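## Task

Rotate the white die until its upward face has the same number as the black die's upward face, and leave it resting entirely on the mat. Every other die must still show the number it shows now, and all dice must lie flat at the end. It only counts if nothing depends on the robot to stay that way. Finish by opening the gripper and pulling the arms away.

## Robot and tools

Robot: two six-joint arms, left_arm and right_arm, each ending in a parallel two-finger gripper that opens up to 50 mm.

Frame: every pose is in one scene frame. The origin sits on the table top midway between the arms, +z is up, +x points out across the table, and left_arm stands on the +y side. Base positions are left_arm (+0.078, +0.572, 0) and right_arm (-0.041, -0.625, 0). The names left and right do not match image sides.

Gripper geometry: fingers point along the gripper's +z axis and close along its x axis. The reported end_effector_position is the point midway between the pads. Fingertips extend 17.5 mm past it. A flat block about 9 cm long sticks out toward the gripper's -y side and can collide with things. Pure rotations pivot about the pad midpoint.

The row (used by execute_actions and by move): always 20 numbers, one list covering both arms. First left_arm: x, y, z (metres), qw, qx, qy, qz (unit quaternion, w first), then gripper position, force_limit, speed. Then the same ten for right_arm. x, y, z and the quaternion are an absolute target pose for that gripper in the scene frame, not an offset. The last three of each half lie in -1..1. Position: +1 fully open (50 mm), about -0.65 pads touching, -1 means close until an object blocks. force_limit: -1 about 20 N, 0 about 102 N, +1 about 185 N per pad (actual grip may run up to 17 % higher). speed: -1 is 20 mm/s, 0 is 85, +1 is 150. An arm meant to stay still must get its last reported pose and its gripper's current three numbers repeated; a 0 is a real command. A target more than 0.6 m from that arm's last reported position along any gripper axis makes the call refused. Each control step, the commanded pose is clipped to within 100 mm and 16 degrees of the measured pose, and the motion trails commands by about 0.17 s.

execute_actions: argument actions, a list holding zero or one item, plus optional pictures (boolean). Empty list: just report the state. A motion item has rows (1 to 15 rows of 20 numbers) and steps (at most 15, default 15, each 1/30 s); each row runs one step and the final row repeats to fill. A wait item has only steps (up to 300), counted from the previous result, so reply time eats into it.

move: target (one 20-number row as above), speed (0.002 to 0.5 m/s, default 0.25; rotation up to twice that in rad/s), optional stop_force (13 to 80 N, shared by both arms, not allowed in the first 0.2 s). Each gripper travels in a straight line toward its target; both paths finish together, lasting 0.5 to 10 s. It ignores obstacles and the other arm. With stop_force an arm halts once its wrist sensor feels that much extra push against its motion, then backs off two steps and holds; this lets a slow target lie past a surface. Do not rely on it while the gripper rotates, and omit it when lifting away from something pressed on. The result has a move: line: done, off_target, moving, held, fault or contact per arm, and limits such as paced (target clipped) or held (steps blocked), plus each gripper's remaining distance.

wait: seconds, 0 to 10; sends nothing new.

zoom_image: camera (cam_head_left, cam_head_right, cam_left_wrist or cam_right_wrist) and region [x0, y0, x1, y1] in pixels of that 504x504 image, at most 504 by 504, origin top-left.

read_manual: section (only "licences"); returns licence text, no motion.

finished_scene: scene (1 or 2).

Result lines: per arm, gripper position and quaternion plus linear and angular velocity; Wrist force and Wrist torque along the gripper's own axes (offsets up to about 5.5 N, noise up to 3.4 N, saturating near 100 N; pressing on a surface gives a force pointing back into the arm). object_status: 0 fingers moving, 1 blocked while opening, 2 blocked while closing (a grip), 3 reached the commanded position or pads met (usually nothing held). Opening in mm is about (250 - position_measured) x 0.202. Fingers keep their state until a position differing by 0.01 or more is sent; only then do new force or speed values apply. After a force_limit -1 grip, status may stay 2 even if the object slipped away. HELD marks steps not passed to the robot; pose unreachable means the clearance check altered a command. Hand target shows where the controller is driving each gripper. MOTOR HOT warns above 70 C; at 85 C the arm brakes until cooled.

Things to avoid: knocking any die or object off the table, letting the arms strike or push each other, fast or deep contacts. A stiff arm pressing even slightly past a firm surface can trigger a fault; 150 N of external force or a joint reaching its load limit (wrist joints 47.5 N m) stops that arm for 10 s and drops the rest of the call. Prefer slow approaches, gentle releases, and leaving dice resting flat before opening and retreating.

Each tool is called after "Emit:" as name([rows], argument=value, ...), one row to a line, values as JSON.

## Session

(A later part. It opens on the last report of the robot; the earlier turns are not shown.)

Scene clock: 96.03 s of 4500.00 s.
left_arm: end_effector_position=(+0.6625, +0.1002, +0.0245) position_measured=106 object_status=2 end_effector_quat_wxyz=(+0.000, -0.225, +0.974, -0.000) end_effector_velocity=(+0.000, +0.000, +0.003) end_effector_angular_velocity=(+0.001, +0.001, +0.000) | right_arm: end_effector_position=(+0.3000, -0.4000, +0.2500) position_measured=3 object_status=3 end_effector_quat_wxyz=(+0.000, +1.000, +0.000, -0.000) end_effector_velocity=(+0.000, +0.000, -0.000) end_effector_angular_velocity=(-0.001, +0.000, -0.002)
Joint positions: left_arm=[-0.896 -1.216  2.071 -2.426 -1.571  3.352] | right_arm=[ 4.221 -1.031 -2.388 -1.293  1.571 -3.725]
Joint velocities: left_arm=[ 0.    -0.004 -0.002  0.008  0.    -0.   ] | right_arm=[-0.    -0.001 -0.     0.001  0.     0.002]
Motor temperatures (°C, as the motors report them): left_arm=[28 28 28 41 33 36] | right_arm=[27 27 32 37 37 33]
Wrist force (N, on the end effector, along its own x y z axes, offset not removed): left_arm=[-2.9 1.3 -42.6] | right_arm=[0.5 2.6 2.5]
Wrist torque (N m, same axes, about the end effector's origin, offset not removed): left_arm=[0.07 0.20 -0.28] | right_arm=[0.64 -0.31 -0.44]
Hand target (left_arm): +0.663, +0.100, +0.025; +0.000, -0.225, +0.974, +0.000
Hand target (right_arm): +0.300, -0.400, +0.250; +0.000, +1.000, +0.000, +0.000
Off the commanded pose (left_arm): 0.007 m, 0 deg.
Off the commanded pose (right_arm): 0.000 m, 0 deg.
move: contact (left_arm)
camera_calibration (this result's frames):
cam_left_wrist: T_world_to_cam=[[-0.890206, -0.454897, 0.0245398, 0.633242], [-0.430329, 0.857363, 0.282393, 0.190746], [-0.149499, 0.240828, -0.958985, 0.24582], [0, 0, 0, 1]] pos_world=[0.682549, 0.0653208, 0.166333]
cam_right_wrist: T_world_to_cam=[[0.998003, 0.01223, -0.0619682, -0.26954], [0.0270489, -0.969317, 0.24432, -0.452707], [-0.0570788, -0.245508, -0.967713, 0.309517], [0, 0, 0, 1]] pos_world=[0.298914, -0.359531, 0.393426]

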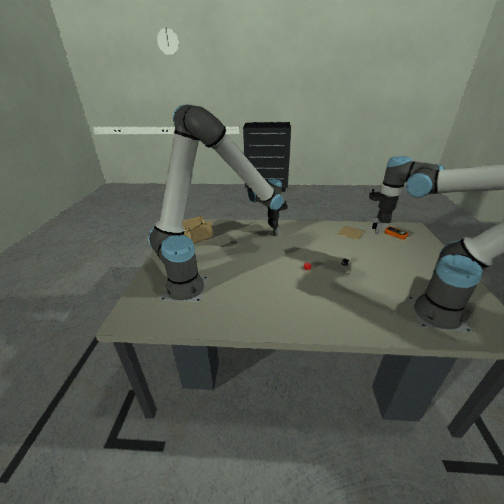

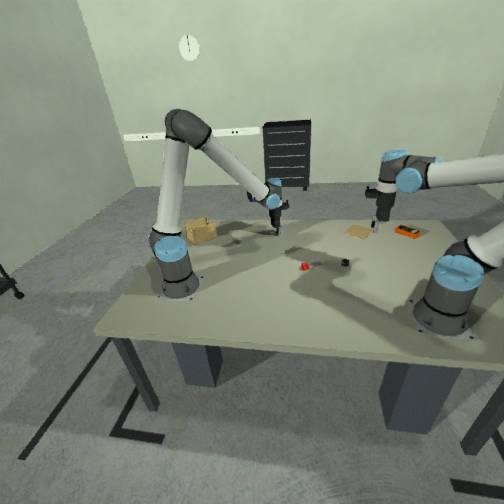

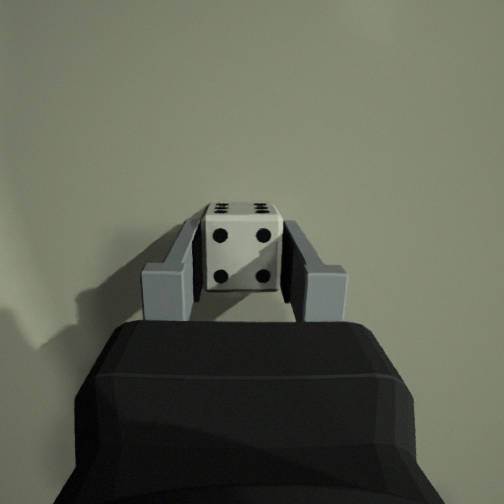

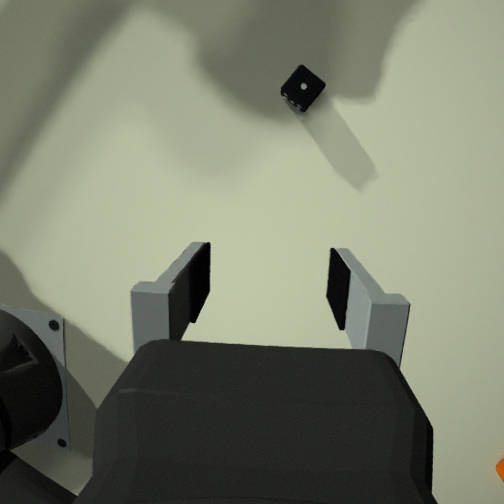

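Emit:
move(target=[0.6625,0.1,0.0255,0,-0.225,0.974,0,1,-0.5,0,0.3,-0.4,0.25,0,1,0,0,1,0,0])

Emit:
move(target=[0.6581,0.109,0.025,0.0861,-0.2079,0.8999,-0.3728,1,-0.5,0,0.2,-0.5,0.3,0,1,0,0,1,0,0], speed=0.25)

Scene clock: 102.60 s of 4500.00 s.
left_arm: end_effector_position=(+0.6625, +0.1000, +0.0255) position_measured=3 object_status=3 end_effector_quat_wxyz=(-0.000, -0.225, +0.974, +0.000) end_effector_velocity=(-0.001, +0.001, -0.001) end_effector_angular_velocity=(+0.002, +0.001, -0.000) | right_arm: end_effector_position=(+0.3000, -0.4000, +0.2500) position_measured=3 object_status=3 end_effector_quat_wxyz=(-0.000, +1.000, -0.000, +0.000) end_effector_velocity=(+0.000, +0.001, +0.001) end_effector_angular_velocity=(+0.000, +0.000, +0.001)
Joint positions: left_arm=[-0.896 -1.217  2.07  -2.424 -1.571  3.352] | right_arm=[ 4.221 -1.031 -2.388 -1.293  1.571 -3.725]
Joint velocities: left_arm=[-0.001  0.     0.002  0.     0.    -0.   ] | right_arm=[ 0.001 -0.001  0.002 -0.001  0.    -0.   ]
Motor temperatures (°C, as the motors report them): left_arm=[28 28 28 41 33 36] | right_arm=[27 27 32 37 37 33]
Wrist force (N, on the end effector, along its own x y z axes, offset not removed): left_arm=[-3.7 -0.1 3.8] | right_arm=[-1.2 8.9 -1.5]
Wrist torque (N m, same axes, about the end effector's origin, offset not removed): left_arm=[0.52 0.61 -0.04] | right_arm=[1.74 -0.15 -0.03]
Hand target (left_arm): +0.663, +0.100, +0.025; +0.000, -0.225, +0.974, +0.000
Hand target (right_arm): +0.300, -0.400, +0.250; -0.000, +1.000, +0.000, +0.000
Off the commanded pose (left_arm): 0.000 m, 0 deg.
Off the commanded pose (right_arm): 0.000 m, 0 deg.
After step 90, 2.87 s passed at rest.
move: done
camera_calibration (this result's frames):
cam_left_wrist: T_world_to_cam=[[-0.890197, -0.454905, 0.024702, 0.633114], [-0.430278, 0.857346, 0.282523, 0.190536], [-0.149699, 0.240872, -0.958942, 0.246903], [0, 0, 0, 1]] pos_world=[0.682541, 0.0651792, 0.167295]
cam_right_wrist: T_world_to_cam=[[0.998004, 0.0122255, -0.0619536, -0.269563], [0.0270401, -0.969321, 0.244307, -0.452699], [-0.0570662, -0.245495, -0.967717, 0.309524], [0, 0, 0, 1]] pos_world=[0.298929, -0.359528, 0.393429]

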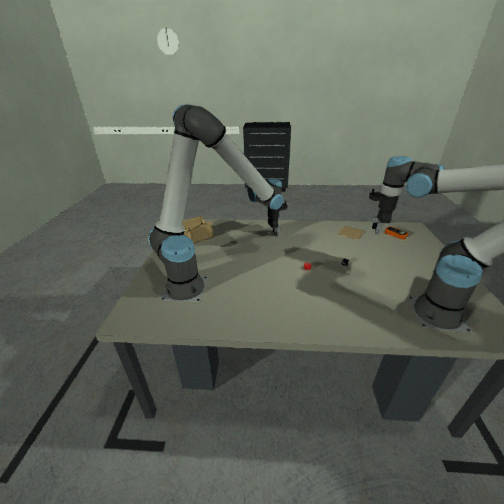

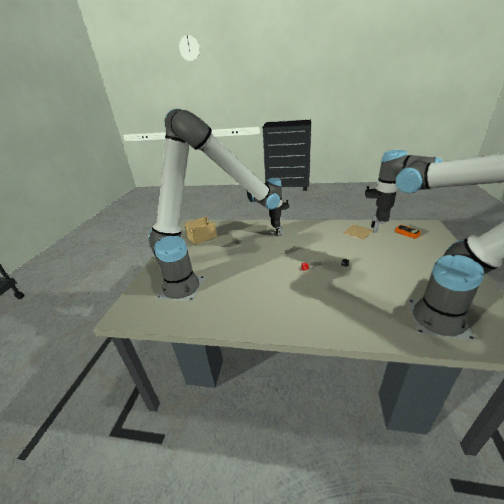

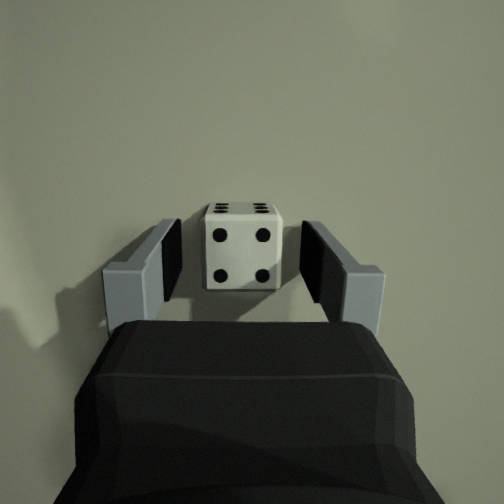

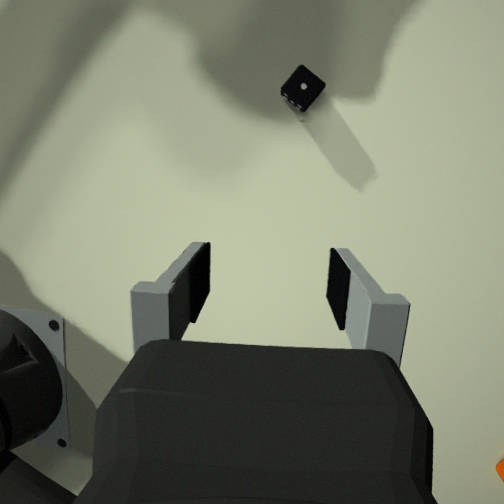

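Scene clock: 104.70 s of 4500.00 s.
left_arm: end_effector_position=(+0.6581, +0.1089, +0.0251) position_measured=3 object_status=3 end_effector_quat_wxyz=(+0.086, -0.208, +0.900, -0.372) end_effector_velocity=(-0.000, +0.001, -0.002) end_effector_angular_velocity=(-0.007, -0.003, +0.002) | right_arm: end_effector_position=(+0.2002, -0.5000, +0.2999) position_measured=3 object_status=3 end_effector_quat_wxyz=(+0.000, +1.000, +0.000, -0.000) end_effector_velocity=(-0.001, -0.001, +0.000) end_effector_angular_velocity=(-0.001, -0.001, +0.000)
Joint positions: left_arm=[-0.808 -1.009  2.399 -3.723 -1.781  3.357] | right_arm=[ 4.358 -0.632 -2.41  -1.67   1.571 -3.589]
Joint velocities: left_arm=[ 0.001  0.009  0.002 -0.019 -0.001 -0.002] | right_arm=[ 0.005  0.005 -0.    -0.005 -0.001  0.005]
Motor temperatures (°C, as the motors report them): left_arm=[28 28 28 41 33 36] | right_arm=[27 27 32 37 37 33]
Wrist force (N, on the end effector, along its own x y z axes, offset not removed): left_arm=[1.0 -0.7 1.5] | right_arm=[-7.8 2.8 2.6]
Wrist torque (N m, same axes, about the end effector's origin, offset not removed): left_arm=[0.17 -0.41 -0.13] | right_arm=[0.71 0.97 0.01]
Hand target (left_arm): +0.658, +0.109, +0.025; +0.086, -0.208, +0.900, -0.373
Hand target (right_arm): +0.200, -0.500, +0.300; +0.000, +1.000, +0.000, -0.000
Off the commanded pose (left_arm): 0.000 m, 0 deg.
Off the commanded pose (right_arm): 0.000 m, 0 deg.
move: done
camera_calibration (this result's frames):
cam_left_wrist: T_world_to_cam=[[-0.900571, -0.433657, 0.0302252, 0.637559], [-0.394136, 0.785211, -0.477599, 0.184332], [0.183381, -0.442025, -0.878058, 0.0969151], [0, 0, 0, 1]] pos_world=[0.629046, 0.174582, 0.153863]
cam_right_wrist: T_world_to_cam=[[0.997994, 0.0122565, -0.0621175, -0.165564], [0.0271154, -0.969298, 0.244388, -0.559127], [-0.057215, -0.245582, -0.967686, 0.327571], [0, 0, 0, 1]] pos_world=[0.199135, -0.459487, 0.443345]

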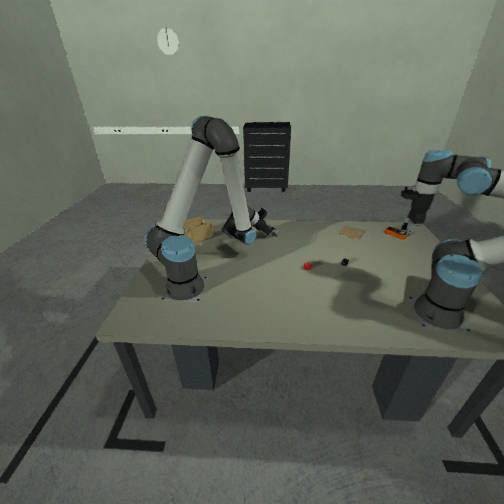

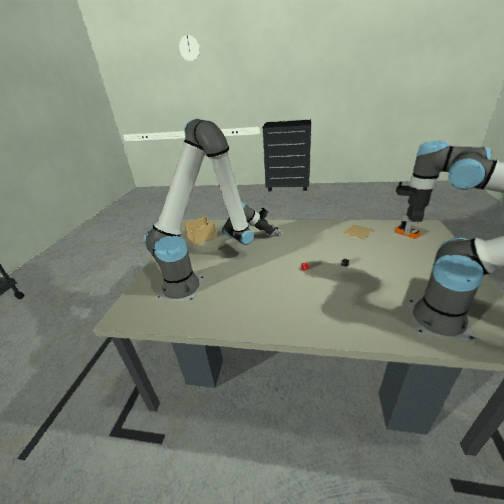

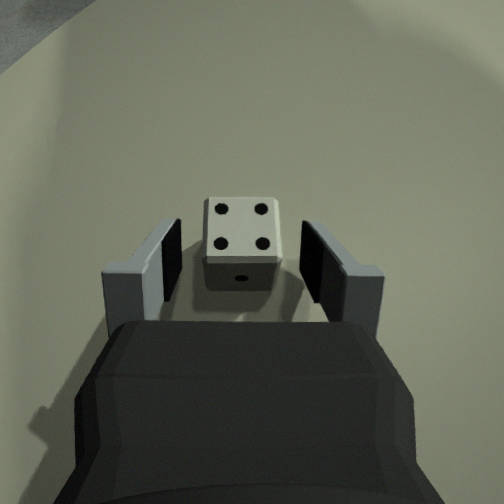

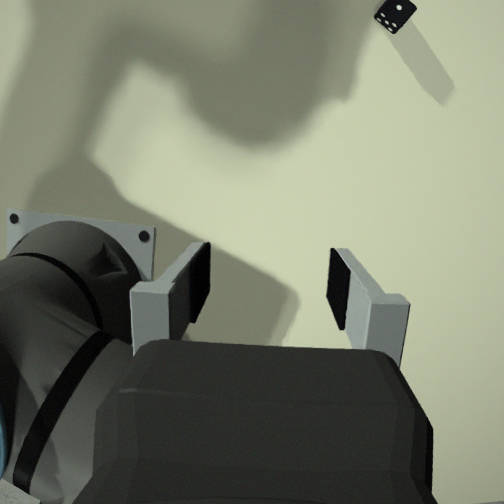

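Emit:
move(target=[0.6581,0.109,0.025,0.0861,-0.2079,0.8999,-0.3728,-1,-0.3,0,0.2,-0.5,0.3,0,1,0,0,1,0,0])

Emit:
move(target=[0.6581,0.1,0.07,0.0861,-0.2079,0.8999,-0.3728,-1,-0.3,0,0.2,-0.5,0.3,0,1,0,0,1,0,0], speed=0.15)

Emit:
move(target=[0.677,-0.15,0.09,-0.2027,-0.7833,0.4893,-0.3245,-1,-0.3,0,0.2,-0.5,0.3,0,1,0,0,1,0,0], speed=0.4)

Emit:
move(target=[0.696,-0.412,0.06,-0.3728,-0.8999,-0.2079,-0.0861,-1,-0.3,0,0.2,-0.5,0.3,0,1,0,0,1,0,0], speed=0.4)

Scene clock: 114.00 s of 4500.00 s.
left_arm: end_effector_position=(+0.6581, +0.1090, +0.0250) position_measured=108 object_status=2 end_effector_quat_wxyz=(+0.086, -0.208, +0.900, -0.373) end_effector_velocity=(-0.001, +0.001, -0.000) end_effector_angular_velocity=(+0.001, +0.001, +0.000) | right_arm: end_effector_position=(+0.2000, -0.5000, +0.3000) position_measured=3 object_status=3 end_effector_quat_wxyz=(-0.000, +1.000, +0.000, +0.000) end_effector_velocity=(-0.000, -0.000, -0.000) end_effector_angular_velocity=(-0.000, +0.000, +0.001)
Joint positions: left_arm=[-0.808 -1.008  2.4   -3.726 -1.781  3.356] | right_arm=[ 4.359 -0.631 -2.41  -1.671  1.571 -3.588]
Joint velocities: left_arm=[-0.    -0.     0.002 -0.     0.    -0.   ] | right_arm=[ 0.  0. -0. -0. -0. -0.]
Motor temperatures (°C, as the motors report them): left_arm=[28 28 28 41 33 36] | right_arm=[27 27 32 37 37 33]
Wrist force (N, on the end effector, along its own x y z axes, offset not removed): left_arm=[0.5 -9.3 -0.9] | right_arm=[9.2 4.0 2.5]
Wrist torque (N m, same axes, about the end effector's origin, offset not removed): left_arm=[-0.68 0.03 -0.16] | right_arm=[1.05 -1.86 -0.14]
Hand target (left_arm): +0.658, +0.109, +0.025; +0.086, -0.208, +0.900, -0.373
Hand target (right_arm): +0.200, -0.500, +0.300; +0.000, +1.000, +0.000, -0.000
Off the commanded pose (left_arm): 0.000 m, 0 deg.
Off the commanded pose (right_arm): 0.000 m, 0 deg.
After step 90, 5.60 s passed at rest.
move: done
camera_calibration (this result's frames):
cam_left_wrist: T_world_to_cam=[[-0.90023, -0.434347, 0.0304663, 0.637497], [-0.394628, 0.784335, -0.478631, 0.184633], [0.183996, -0.442901, -0.877487, 0.096539], [0, 0, 0, 1]] pos_world=[0.628992, 0.174838, 0.153661]
cam_right_wrist: T_world_to_cam=[[0.998005, 0.0122293, -0.0619328, -0.165452], [0.027036, -0.969332, 0.244263, -0.559133], [-0.0570463, -0.24545, -0.967729, 0.327716], [0, 0, 0, 1]] pos_world=[0.198934, -0.459524, 0.443469]

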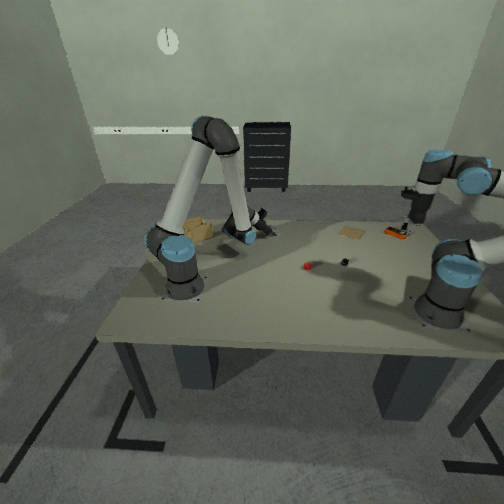

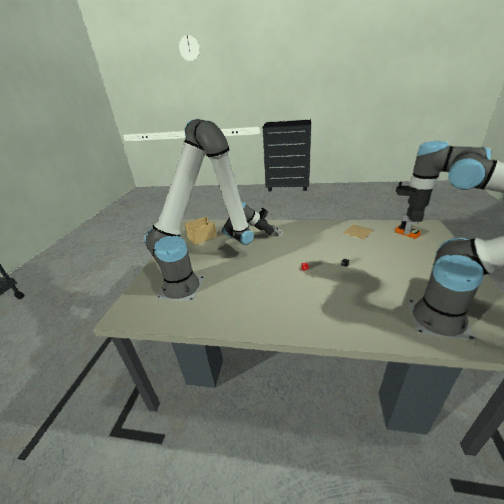

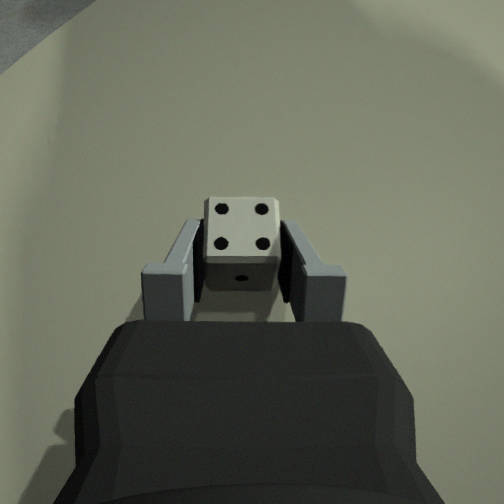

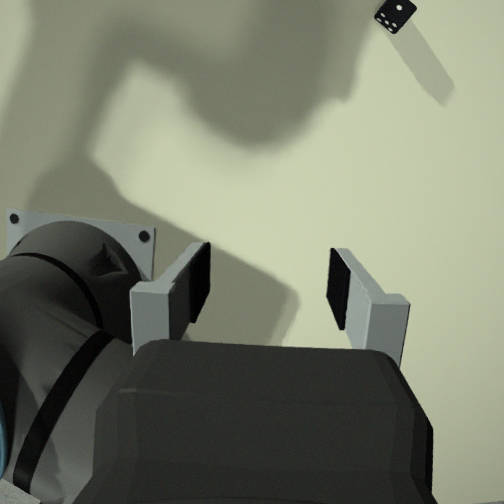

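Scene clock: 114.90 s of 4500.00 s.
left_arm: end_effector_position=(+0.6582, +0.1000, +0.0697) position_measured=108 object_status=2 end_effector_quat_wxyz=(+0.086, -0.208, +0.900, -0.373) end_effector_velocity=(+0.001, -0.000, +0.001) end_effector_angular_velocity=(+0.001, +0.001, +0.001) | right_arm: end_effector_position=(+0.2000, -0.5000, +0.3000) position_measured=3 object_status=3 end_effector_quat_wxyz=(-0.000, +1.000, -0.000, +0.000) end_effector_velocity=(-0.000, -0.000, -0.000) end_effector_angular_velocity=(-0.000, +0.000, -0.000)
Joint positions: left_arm=[-0.82  -1.109  2.395 -3.621 -1.772  3.347] | right_arm=[ 4.359 -0.631 -2.41  -1.671  1.571 -3.588]
Joint velocities: left_arm=[ 0.    -0.004 -0.001  0.006  0.001 -0.   ] | right_arm=[-0. -0. -0. -0.  0.  0.]
Motor temperatures (°C, as the motors report them): left_arm=[28 28 28 41 33 36] | right_arm=[27 27 32 37 37 33]
Wrist force (N, on the end effector, along its own x y z axes, offset not removed): left_arm=[-2.5 -1.0 2.6] | right_arm=[1.7 4.1 5.8]
Wrist torque (N m, same axes, about the end effector's origin, offset not removed): left_arm=[0.18 0.30 -0.15] | right_arm=[0.94 -0.71 -0.14]
Hand target (left_arm): +0.658, +0.100, +0.070; +0.086, -0.208, +0.900, -0.373
Hand target (right_arm): +0.200, -0.500, +0.300; +0.000, +1.000, -0.000, -0.000
Off the commanded pose (left_arm): 0.000 m, 0 deg.
Off the commanded pose (right_arm): 0.000 m, 0 deg.
move: done
camera_calibration (this result's frames):
cam_left_wrist: T_world_to_cam=[[-0.900217, -0.434375, 0.0304507, 0.632269], [-0.394651, 0.784339, -0.478605, 0.213114], [0.184011, -0.442866, -0.877502, 0.131773], [0, 0, 0, 1]] pos_world=[0.629038, 0.165846, 0.198375]
cam_right_wrist: T_world_to_cam=[[0.998006, 0.0122287, -0.0619293, -0.165452], [0.0270344, -0.969333, 0.244259, -0.559131], [-0.0570432, -0.245446, -0.967731, 0.32772], [0, 0, 0, 1]] pos_world=[0.198932, -0.459523, 0.443471]

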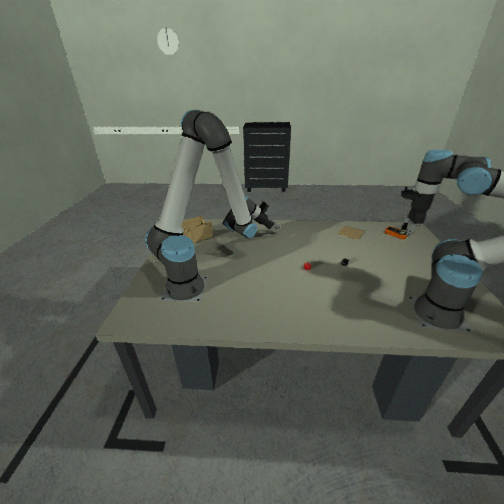

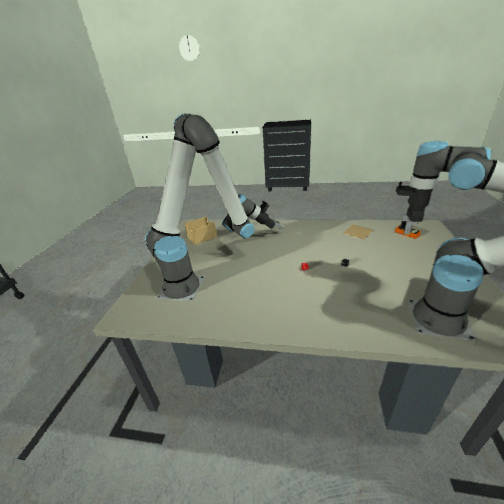

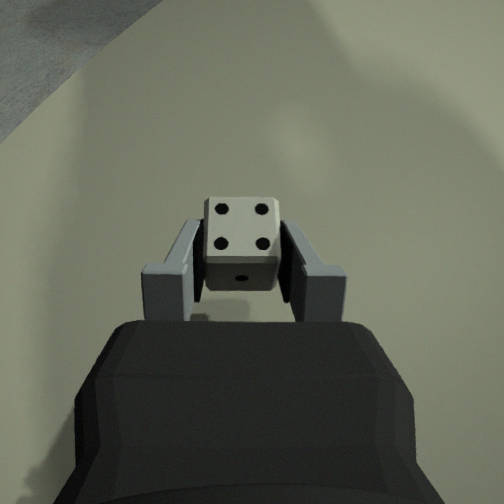

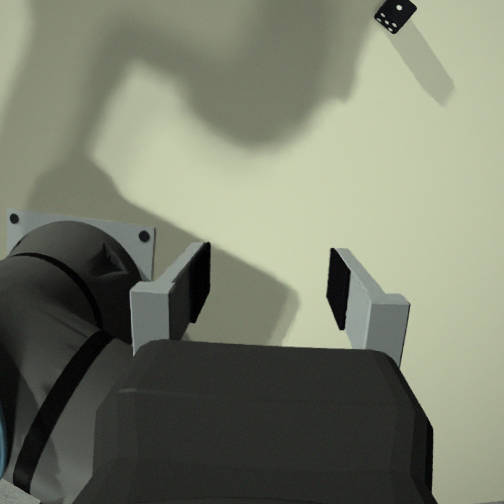

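Scene clock: 117.43 s of 4500.00 s.
left_arm: end_effector_position=(+0.6774, -0.1497, +0.0895) position_measured=109 object_status=2 end_effector_quat_wxyz=(+0.202, +0.783, -0.490, +0.325) end_effector_velocity=(-0.000, -0.001, -0.001) end_effector_angular_velocity=(-0.002, +0.007, +0.007) | right_arm: end_effector_position=(+0.2000, -0.5000, +0.3000) position_measured=3 object_status=3 end_effector_quat_wxyz=(-0.000, +1.000, -0.000, +0.000) end_effector_velocity=(-0.000, -0.000, -0.001) end_effector_angular_velocity=(-0.000, +0.000, +0.001)
Joint positions: left_arm=[-1.075 -1.02   2.037 -3.373 -1.593  1.595] | right_arm=[ 4.359 -0.631 -2.41  -1.671  1.571 -3.588]
Joint velocities: left_arm=[-0.001  0.001 -0.003  0.003  0.001 -0.011] | right_arm=[-0.     0.    -0.001  0.     0.    -0.001]
Motor temperatures (°C, as the motors report them): left_arm=[28 28 28 41 33 36] | right_arm=[27 27 32 37 37 33]
Wrist force (N, on the end effector, along its own x y z axes, offset not removed): left_arm=[0.5 0.1 -2.4] | right_arm=[5.0 6.4 -6.4]
Wrist torque (N m, same axes, about the end effector's origin, offset not removed): left_arm=[0.50 -0.30 -0.10] | right_arm=[1.12 -1.16 -0.28]
Hand target (left_arm): +0.677, -0.150, +0.090; +0.202, +0.784, -0.490, +0.325
Hand target (right_arm): +0.200, -0.500, +0.300; +0.000, +1.000, -0.000, -0.000
Off the commanded pose (left_arm): 0.001 m, 0 deg.
Off the commanded pose (right_arm): 0.000 m, 0 deg.
move: done
camera_calibration (this result's frames):
cam_left_wrist: T_world_to_cam=[[0.317499, -0.612209, 0.724151, -0.373094], [-0.946772, -0.247407, 0.205944, 0.584255], [0.0530786, -0.750993, -0.658174, 0.0579169], [0, 0, 0, 1]] pos_world=[0.668539, -0.0403676, 0.187971]
cam_right_wrist: T_world_to_cam=[[0.998005, 0.0122271, -0.0619398, -0.165448], [0.0270367, -0.969328, 0.244279, -0.559136], [-0.0570531, -0.245467, -0.967725, 0.327692], [0, 0, 0, 1]] pos_world=[0.198931, -0.459525, 0.443453]

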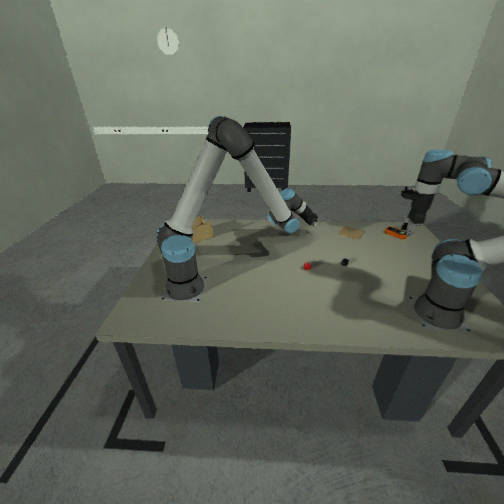

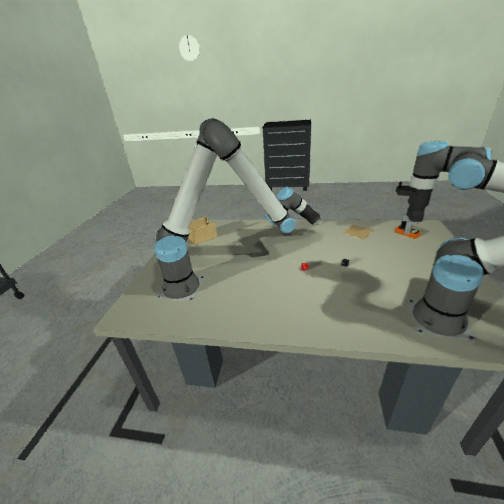

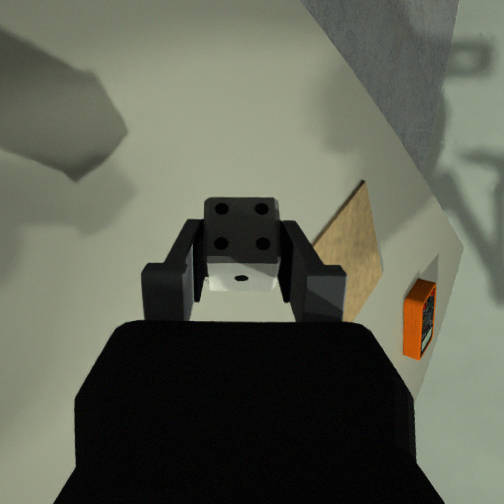

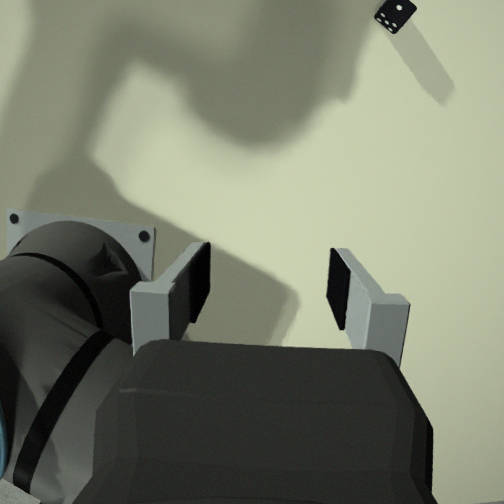

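Scene clock: 119.97 s of 4500.00 s.
left_arm: end_effector_position=(+0.6962, -0.4118, +0.0596) position_measured=109 object_status=2 end_effector_quat_wxyz=(+0.373, +0.900, +0.207, +0.086) end_effector_velocity=(+0.001, -0.002, -0.000) end_effector_angular_velocity=(-0.003, +0.006, +0.008) | right_arm: end_effector_position=(+0.2000, -0.5000, +0.3000) position_measured=3 object_status=3 end_effector_quat_wxyz=(+0.000, +1.000, +0.000, -0.000) end_effector_velocity=(+0.000, +0.000, +0.000) end_effector_angular_velocity=(+0.001, -0.001, +0.000)
Joint positions: left_arm=[-1.159 -0.742  1.495 -3.108 -1.534 -0.036] | right_arm=[ 4.359 -0.631 -2.41  -1.671  1.571 -3.588]
Joint velocities: left_arm=[ 0.     0.002 -0.005  0.002  0.001 -0.011] | right_arm=[ 0.     0.001  0.     0.    -0.     0.   ]
Motor temperatures (°C, as the motors report them): left_arm=[28 28 28 41 33 36] | right_arm=[27 27 32 37 37 33]
Wrist force (N, on the end effector, along its own x y z axes, offset not removed): left_arm=[-0.9 3.7 0.7] | right_arm=[1.5 10.5 -2.9]
Wrist torque (N m, same axes, about the end effector's origin, offset not removed): left_arm=[0.98 0.01 -0.21] | right_arm=[2.06 -0.49 -0.20]
Hand target (left_arm): +0.696, -0.412, +0.060; +0.373, +0.900, +0.208, +0.086
Hand target (right_arm): +0.200, -0.500, +0.300; +0.000, +1.000, -0.000, +0.000
Off the commanded pose (left_arm): 0.000 m, 0 deg.
Off the commanded pose (right_arm): 0.000 m, 0 deg.
move: done
camera_calibration (this result's frames):
cam_left_wrist: T_world_to_cam=[[0.88522, 0.465141, 0.00536955, -0.426584], [0.218398, -0.425775, 0.878076, -0.381318], [0.410716, -0.776118, -0.478491, -0.42964], [0, 0, 0, 1]] pos_world=[0.637359, -0.297386, 0.131538]
cam_right_wrist: T_world_to_cam=[[0.998004, 0.0122256, -0.0619541, -0.165442], [0.0270404, -0.969321, 0.244308, -0.559142], [-0.0570666, -0.245495, -0.967717, 0.327653], [0, 0, 0, 1]] pos_world=[0.198929, -0.459528, 0.443428]

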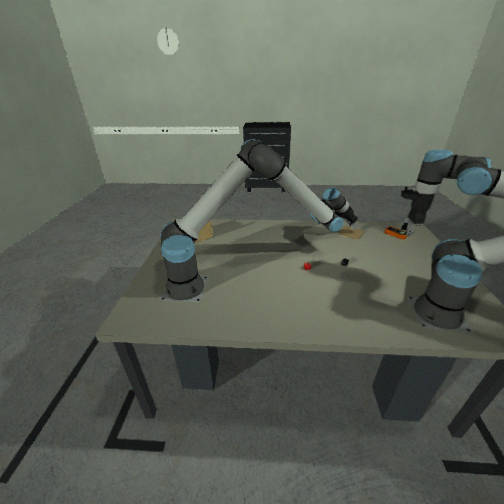

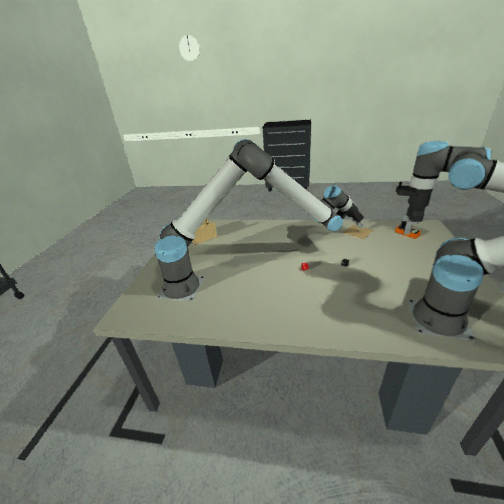

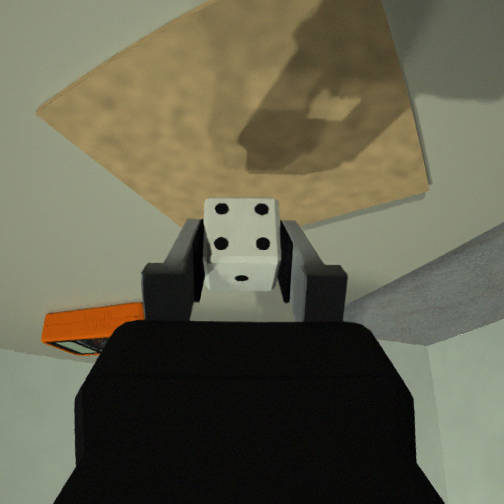

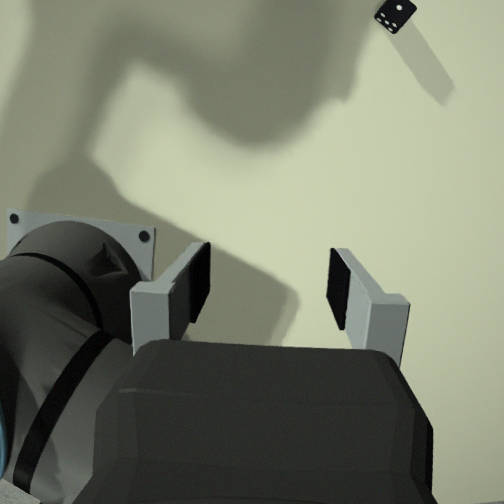

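Emit:
move(target=[0.696,-0.412,0.04,-0.3728,-0.8999,-0.2079,-0.0861,-1,-0.3,0,0.2,-0.5,0.3,0,1,0,0,1,0,0], speed=0.08)

Emit:
move(target=[0.696,-0.412,0.015,-0.3728,-0.8999,-0.2079,-0.0861,-1,-0.3,0,0.2,-0.5,0.3,0,1,0,0,1,0,0], speed=0.008, stop_force=13)

Scene clock: 125.20 s of 4500.00 s.
left_arm: end_effector_position=(+0.6960, -0.4119, +0.0402) position_measured=109 object_status=2 end_effector_quat_wxyz=(+0.373, +0.900, +0.208, +0.086) end_effector_velocity=(+0.001, +0.001, -0.003) end_effector_angular_velocity=(-0.000, +0.000, +0.001) | right_arm: end_effector_position=(+0.2000, -0.5000, +0.3000) position_measured=3 object_status=3 end_effector_quat_wxyz=(+0.000, +1.000, +0.000, -0.000) end_effector_velocity=(+0.000, +0.000, +0.001) end_effector_angular_velocity=(+0.001, -0.000, +0.001)
Joint positions: left_arm=[-1.16  -0.72   1.495 -3.131 -1.534 -0.037] | right_arm=[ 4.359 -0.631 -2.41  -1.671  1.571 -3.588]
Joint velocities: left_arm=[ 0.001  0.003  0.001 -0.004 -0.     0.   ] | right_arm=[-0.     0.001  0.001 -0.     0.    -0.001]
Motor temperatures (°C, as the motors report them): left_arm=[28 28 28 41 33 36] | right_arm=[27 27 32 37 37 33]
Wrist force (N, on the end effector, along its own x y z axes, offset not removed): left_arm=[-0.7 -1.3 -2.8] | right_arm=[-1.2 -4.9 -5.6]
Wrist torque (N m, same axes, about the end effector's origin, offset not removed): left_arm=[0.08 -0.07 -0.08] | right_arm=[-1.00 -0.02 -0.02]
Hand target (left_arm): +0.696, -0.412, +0.040; +0.373, +0.900, +0.208, +0.086
Hand target (right_arm): +0.200, -0.500, +0.300; +0.000, +1.000, -0.000, +0.000
Off the commanded pose (left_arm): 0.000 m, 0 deg.
Off the commanded pose (right_arm): 0.000 m, 0 deg.
After step 90, 1.43 s passed at rest.
move: done
camera_calibration (this result's frames):
cam_left_wrist: T_world_to_cam=[[0.884887, 0.465783, 0.00446597, -0.425695], [0.219442, -0.42531, 0.878041, -0.364792], [0.410877, -0.775988, -0.478564, -0.439009], [0, 0, 0, 1]] pos_world=[0.637121, -0.297533, 0.112109]
cam_right_wrist: T_world_to_cam=[[0.998004, 0.0122256, -0.0619542, -0.165442], [0.0270404, -0.969321, 0.244308, -0.559142], [-0.0570667, -0.245495, -0.967717, 0.327653], [0, 0, 0, 1]] pos_world=[0.198929, -0.459528, 0.443428]

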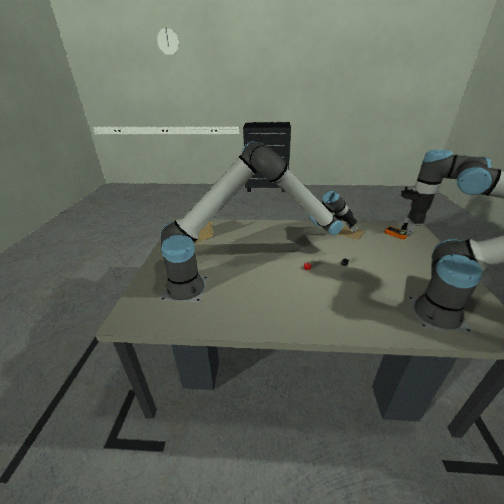

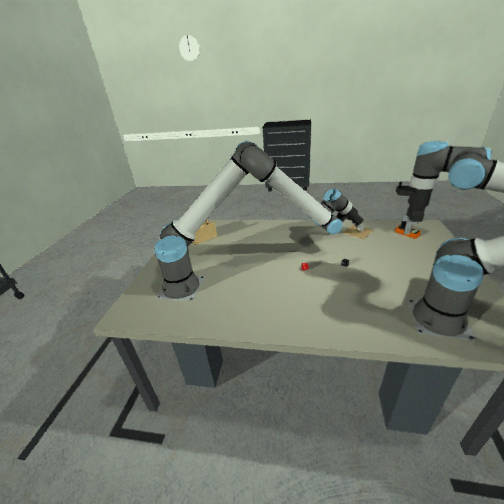

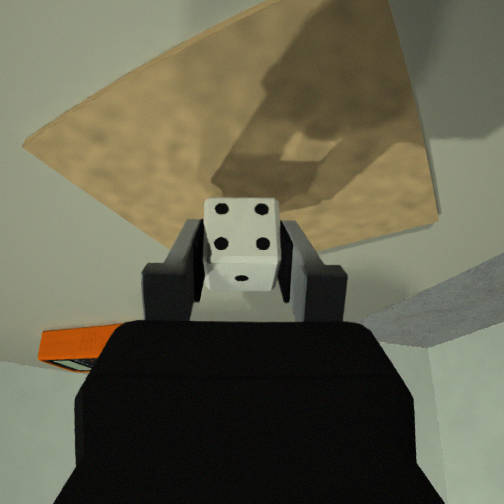

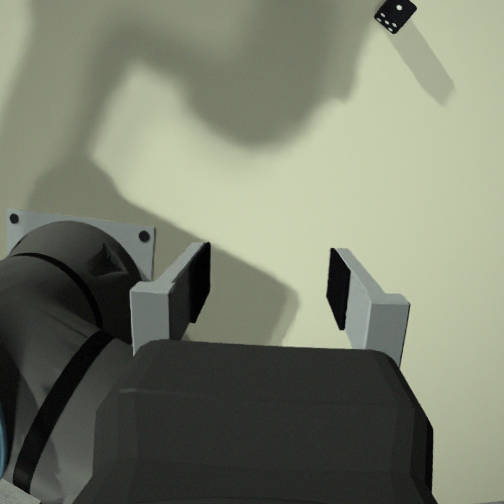

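Scene clock: 126.93 s of 4500.00 s.
left_arm: end_effector_position=(+0.6960, -0.4120, +0.0293) position_measured=109 object_status=2 end_effector_quat_wxyz=(+0.373, +0.900, +0.208, +0.086) end_effector_velocity=(+0.000, +0.001, +0.000) end_effector_angular_velocity=(+0.003, +0.002, +0.000) | right_arm: end_effector_position=(+0.2000, -0.5000, +0.3000) position_measured=3 object_status=3 end_effector_quat_wxyz=(+0.000, +1.000, +0.000, -0.000) end_effector_velocity=(+0.000, +0.000, -0.001) end_effector_angular_velocity=(-0.003, +0.001, -0.000)
Joint positions: left_arm=[-1.16  -0.708  1.495 -3.143 -1.534 -0.037] | right_arm=[ 4.359 -0.631 -2.41  -1.671  1.571 -3.588]
Joint velocities: left_arm=[ 0.001 -0.002  0.     0.005 -0.    -0.   ] | right_arm=[ 0.    -0.003 -0.001 -0.    -0.     0.   ]
Motor temperatures (°C, as the motors report them): left_arm=[28 28 28 41 33 36] | right_arm=[27 27 32 37 37 33]
Wrist force (N, on the end effector, along its own x y z axes, offset not removed): left_arm=[-1.8 12.0 -18.5] | right_arm=[4.6 -4.6 1.9]
Wrist torque (N m, same axes, about the end effector's origin, offset not removed): left_arm=[0.83 0.17 -0.03] | right_arm=[-0.72 -0.89 -0.14]
Hand target (left_arm): +0.696, -0.412, +0.030; +0.373, +0.900, +0.208, +0.086
Hand target (right_arm): +0.200, -0.500, +0.300; +0.000, +1.000, +0.000, -0.000
Off the commanded pose (left_arm): 0.014 m, 0 deg.
Off the commanded pose (right_arm): 0.000 m, 0 deg.
move: contact (left_arm)
camera_calibration (this result's frames):
cam_left_wrist: T_world_to_cam=[[0.884891, 0.465778, 0.00443771, -0.425644], [0.21936, -0.42511, 0.878159, -0.355143], [0.410913, -0.776101, -0.478349, -0.444286], [0, 0, 0, 1]] pos_world=[0.637116, -0.29753, 0.101237]
cam_right_wrist: T_world_to_cam=[[0.998004, 0.0122257, -0.0619542, -0.165442], [0.0270405, -0.969321, 0.244308, -0.559142], [-0.0570667, -0.245495, -0.967717, 0.327653], [0, 0, 0, 1]] pos_world=[0.198929, -0.459528, 0.443428]

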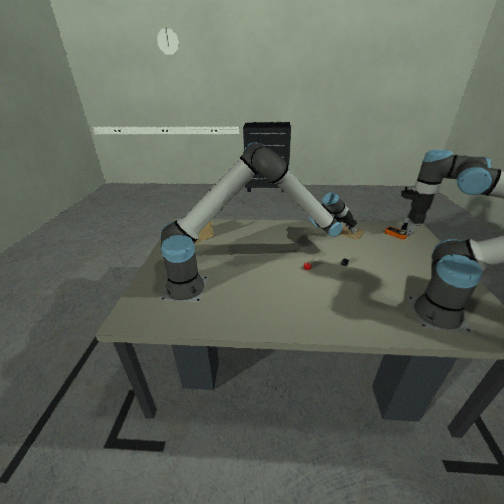

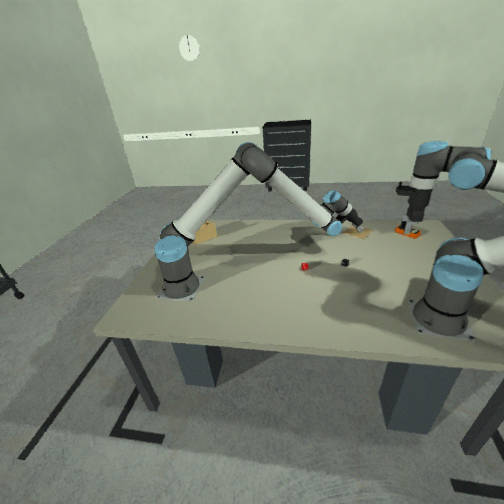

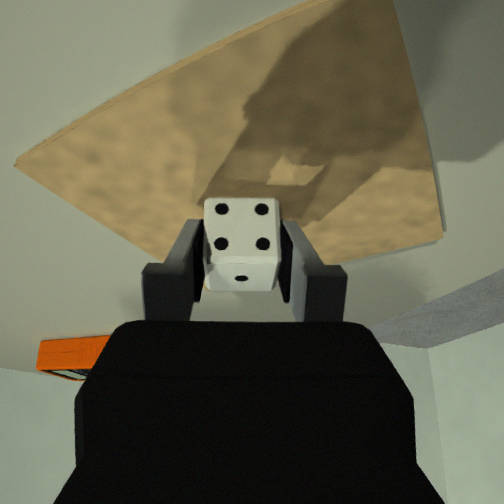

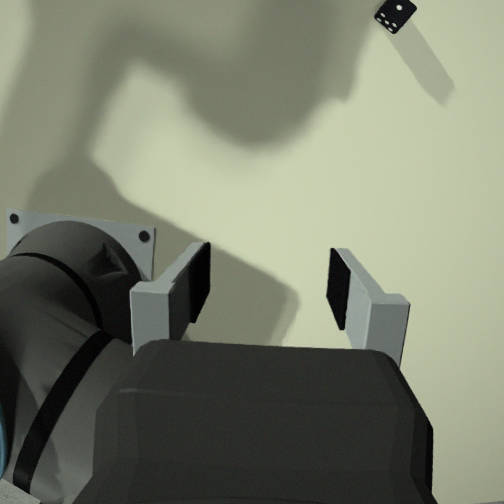

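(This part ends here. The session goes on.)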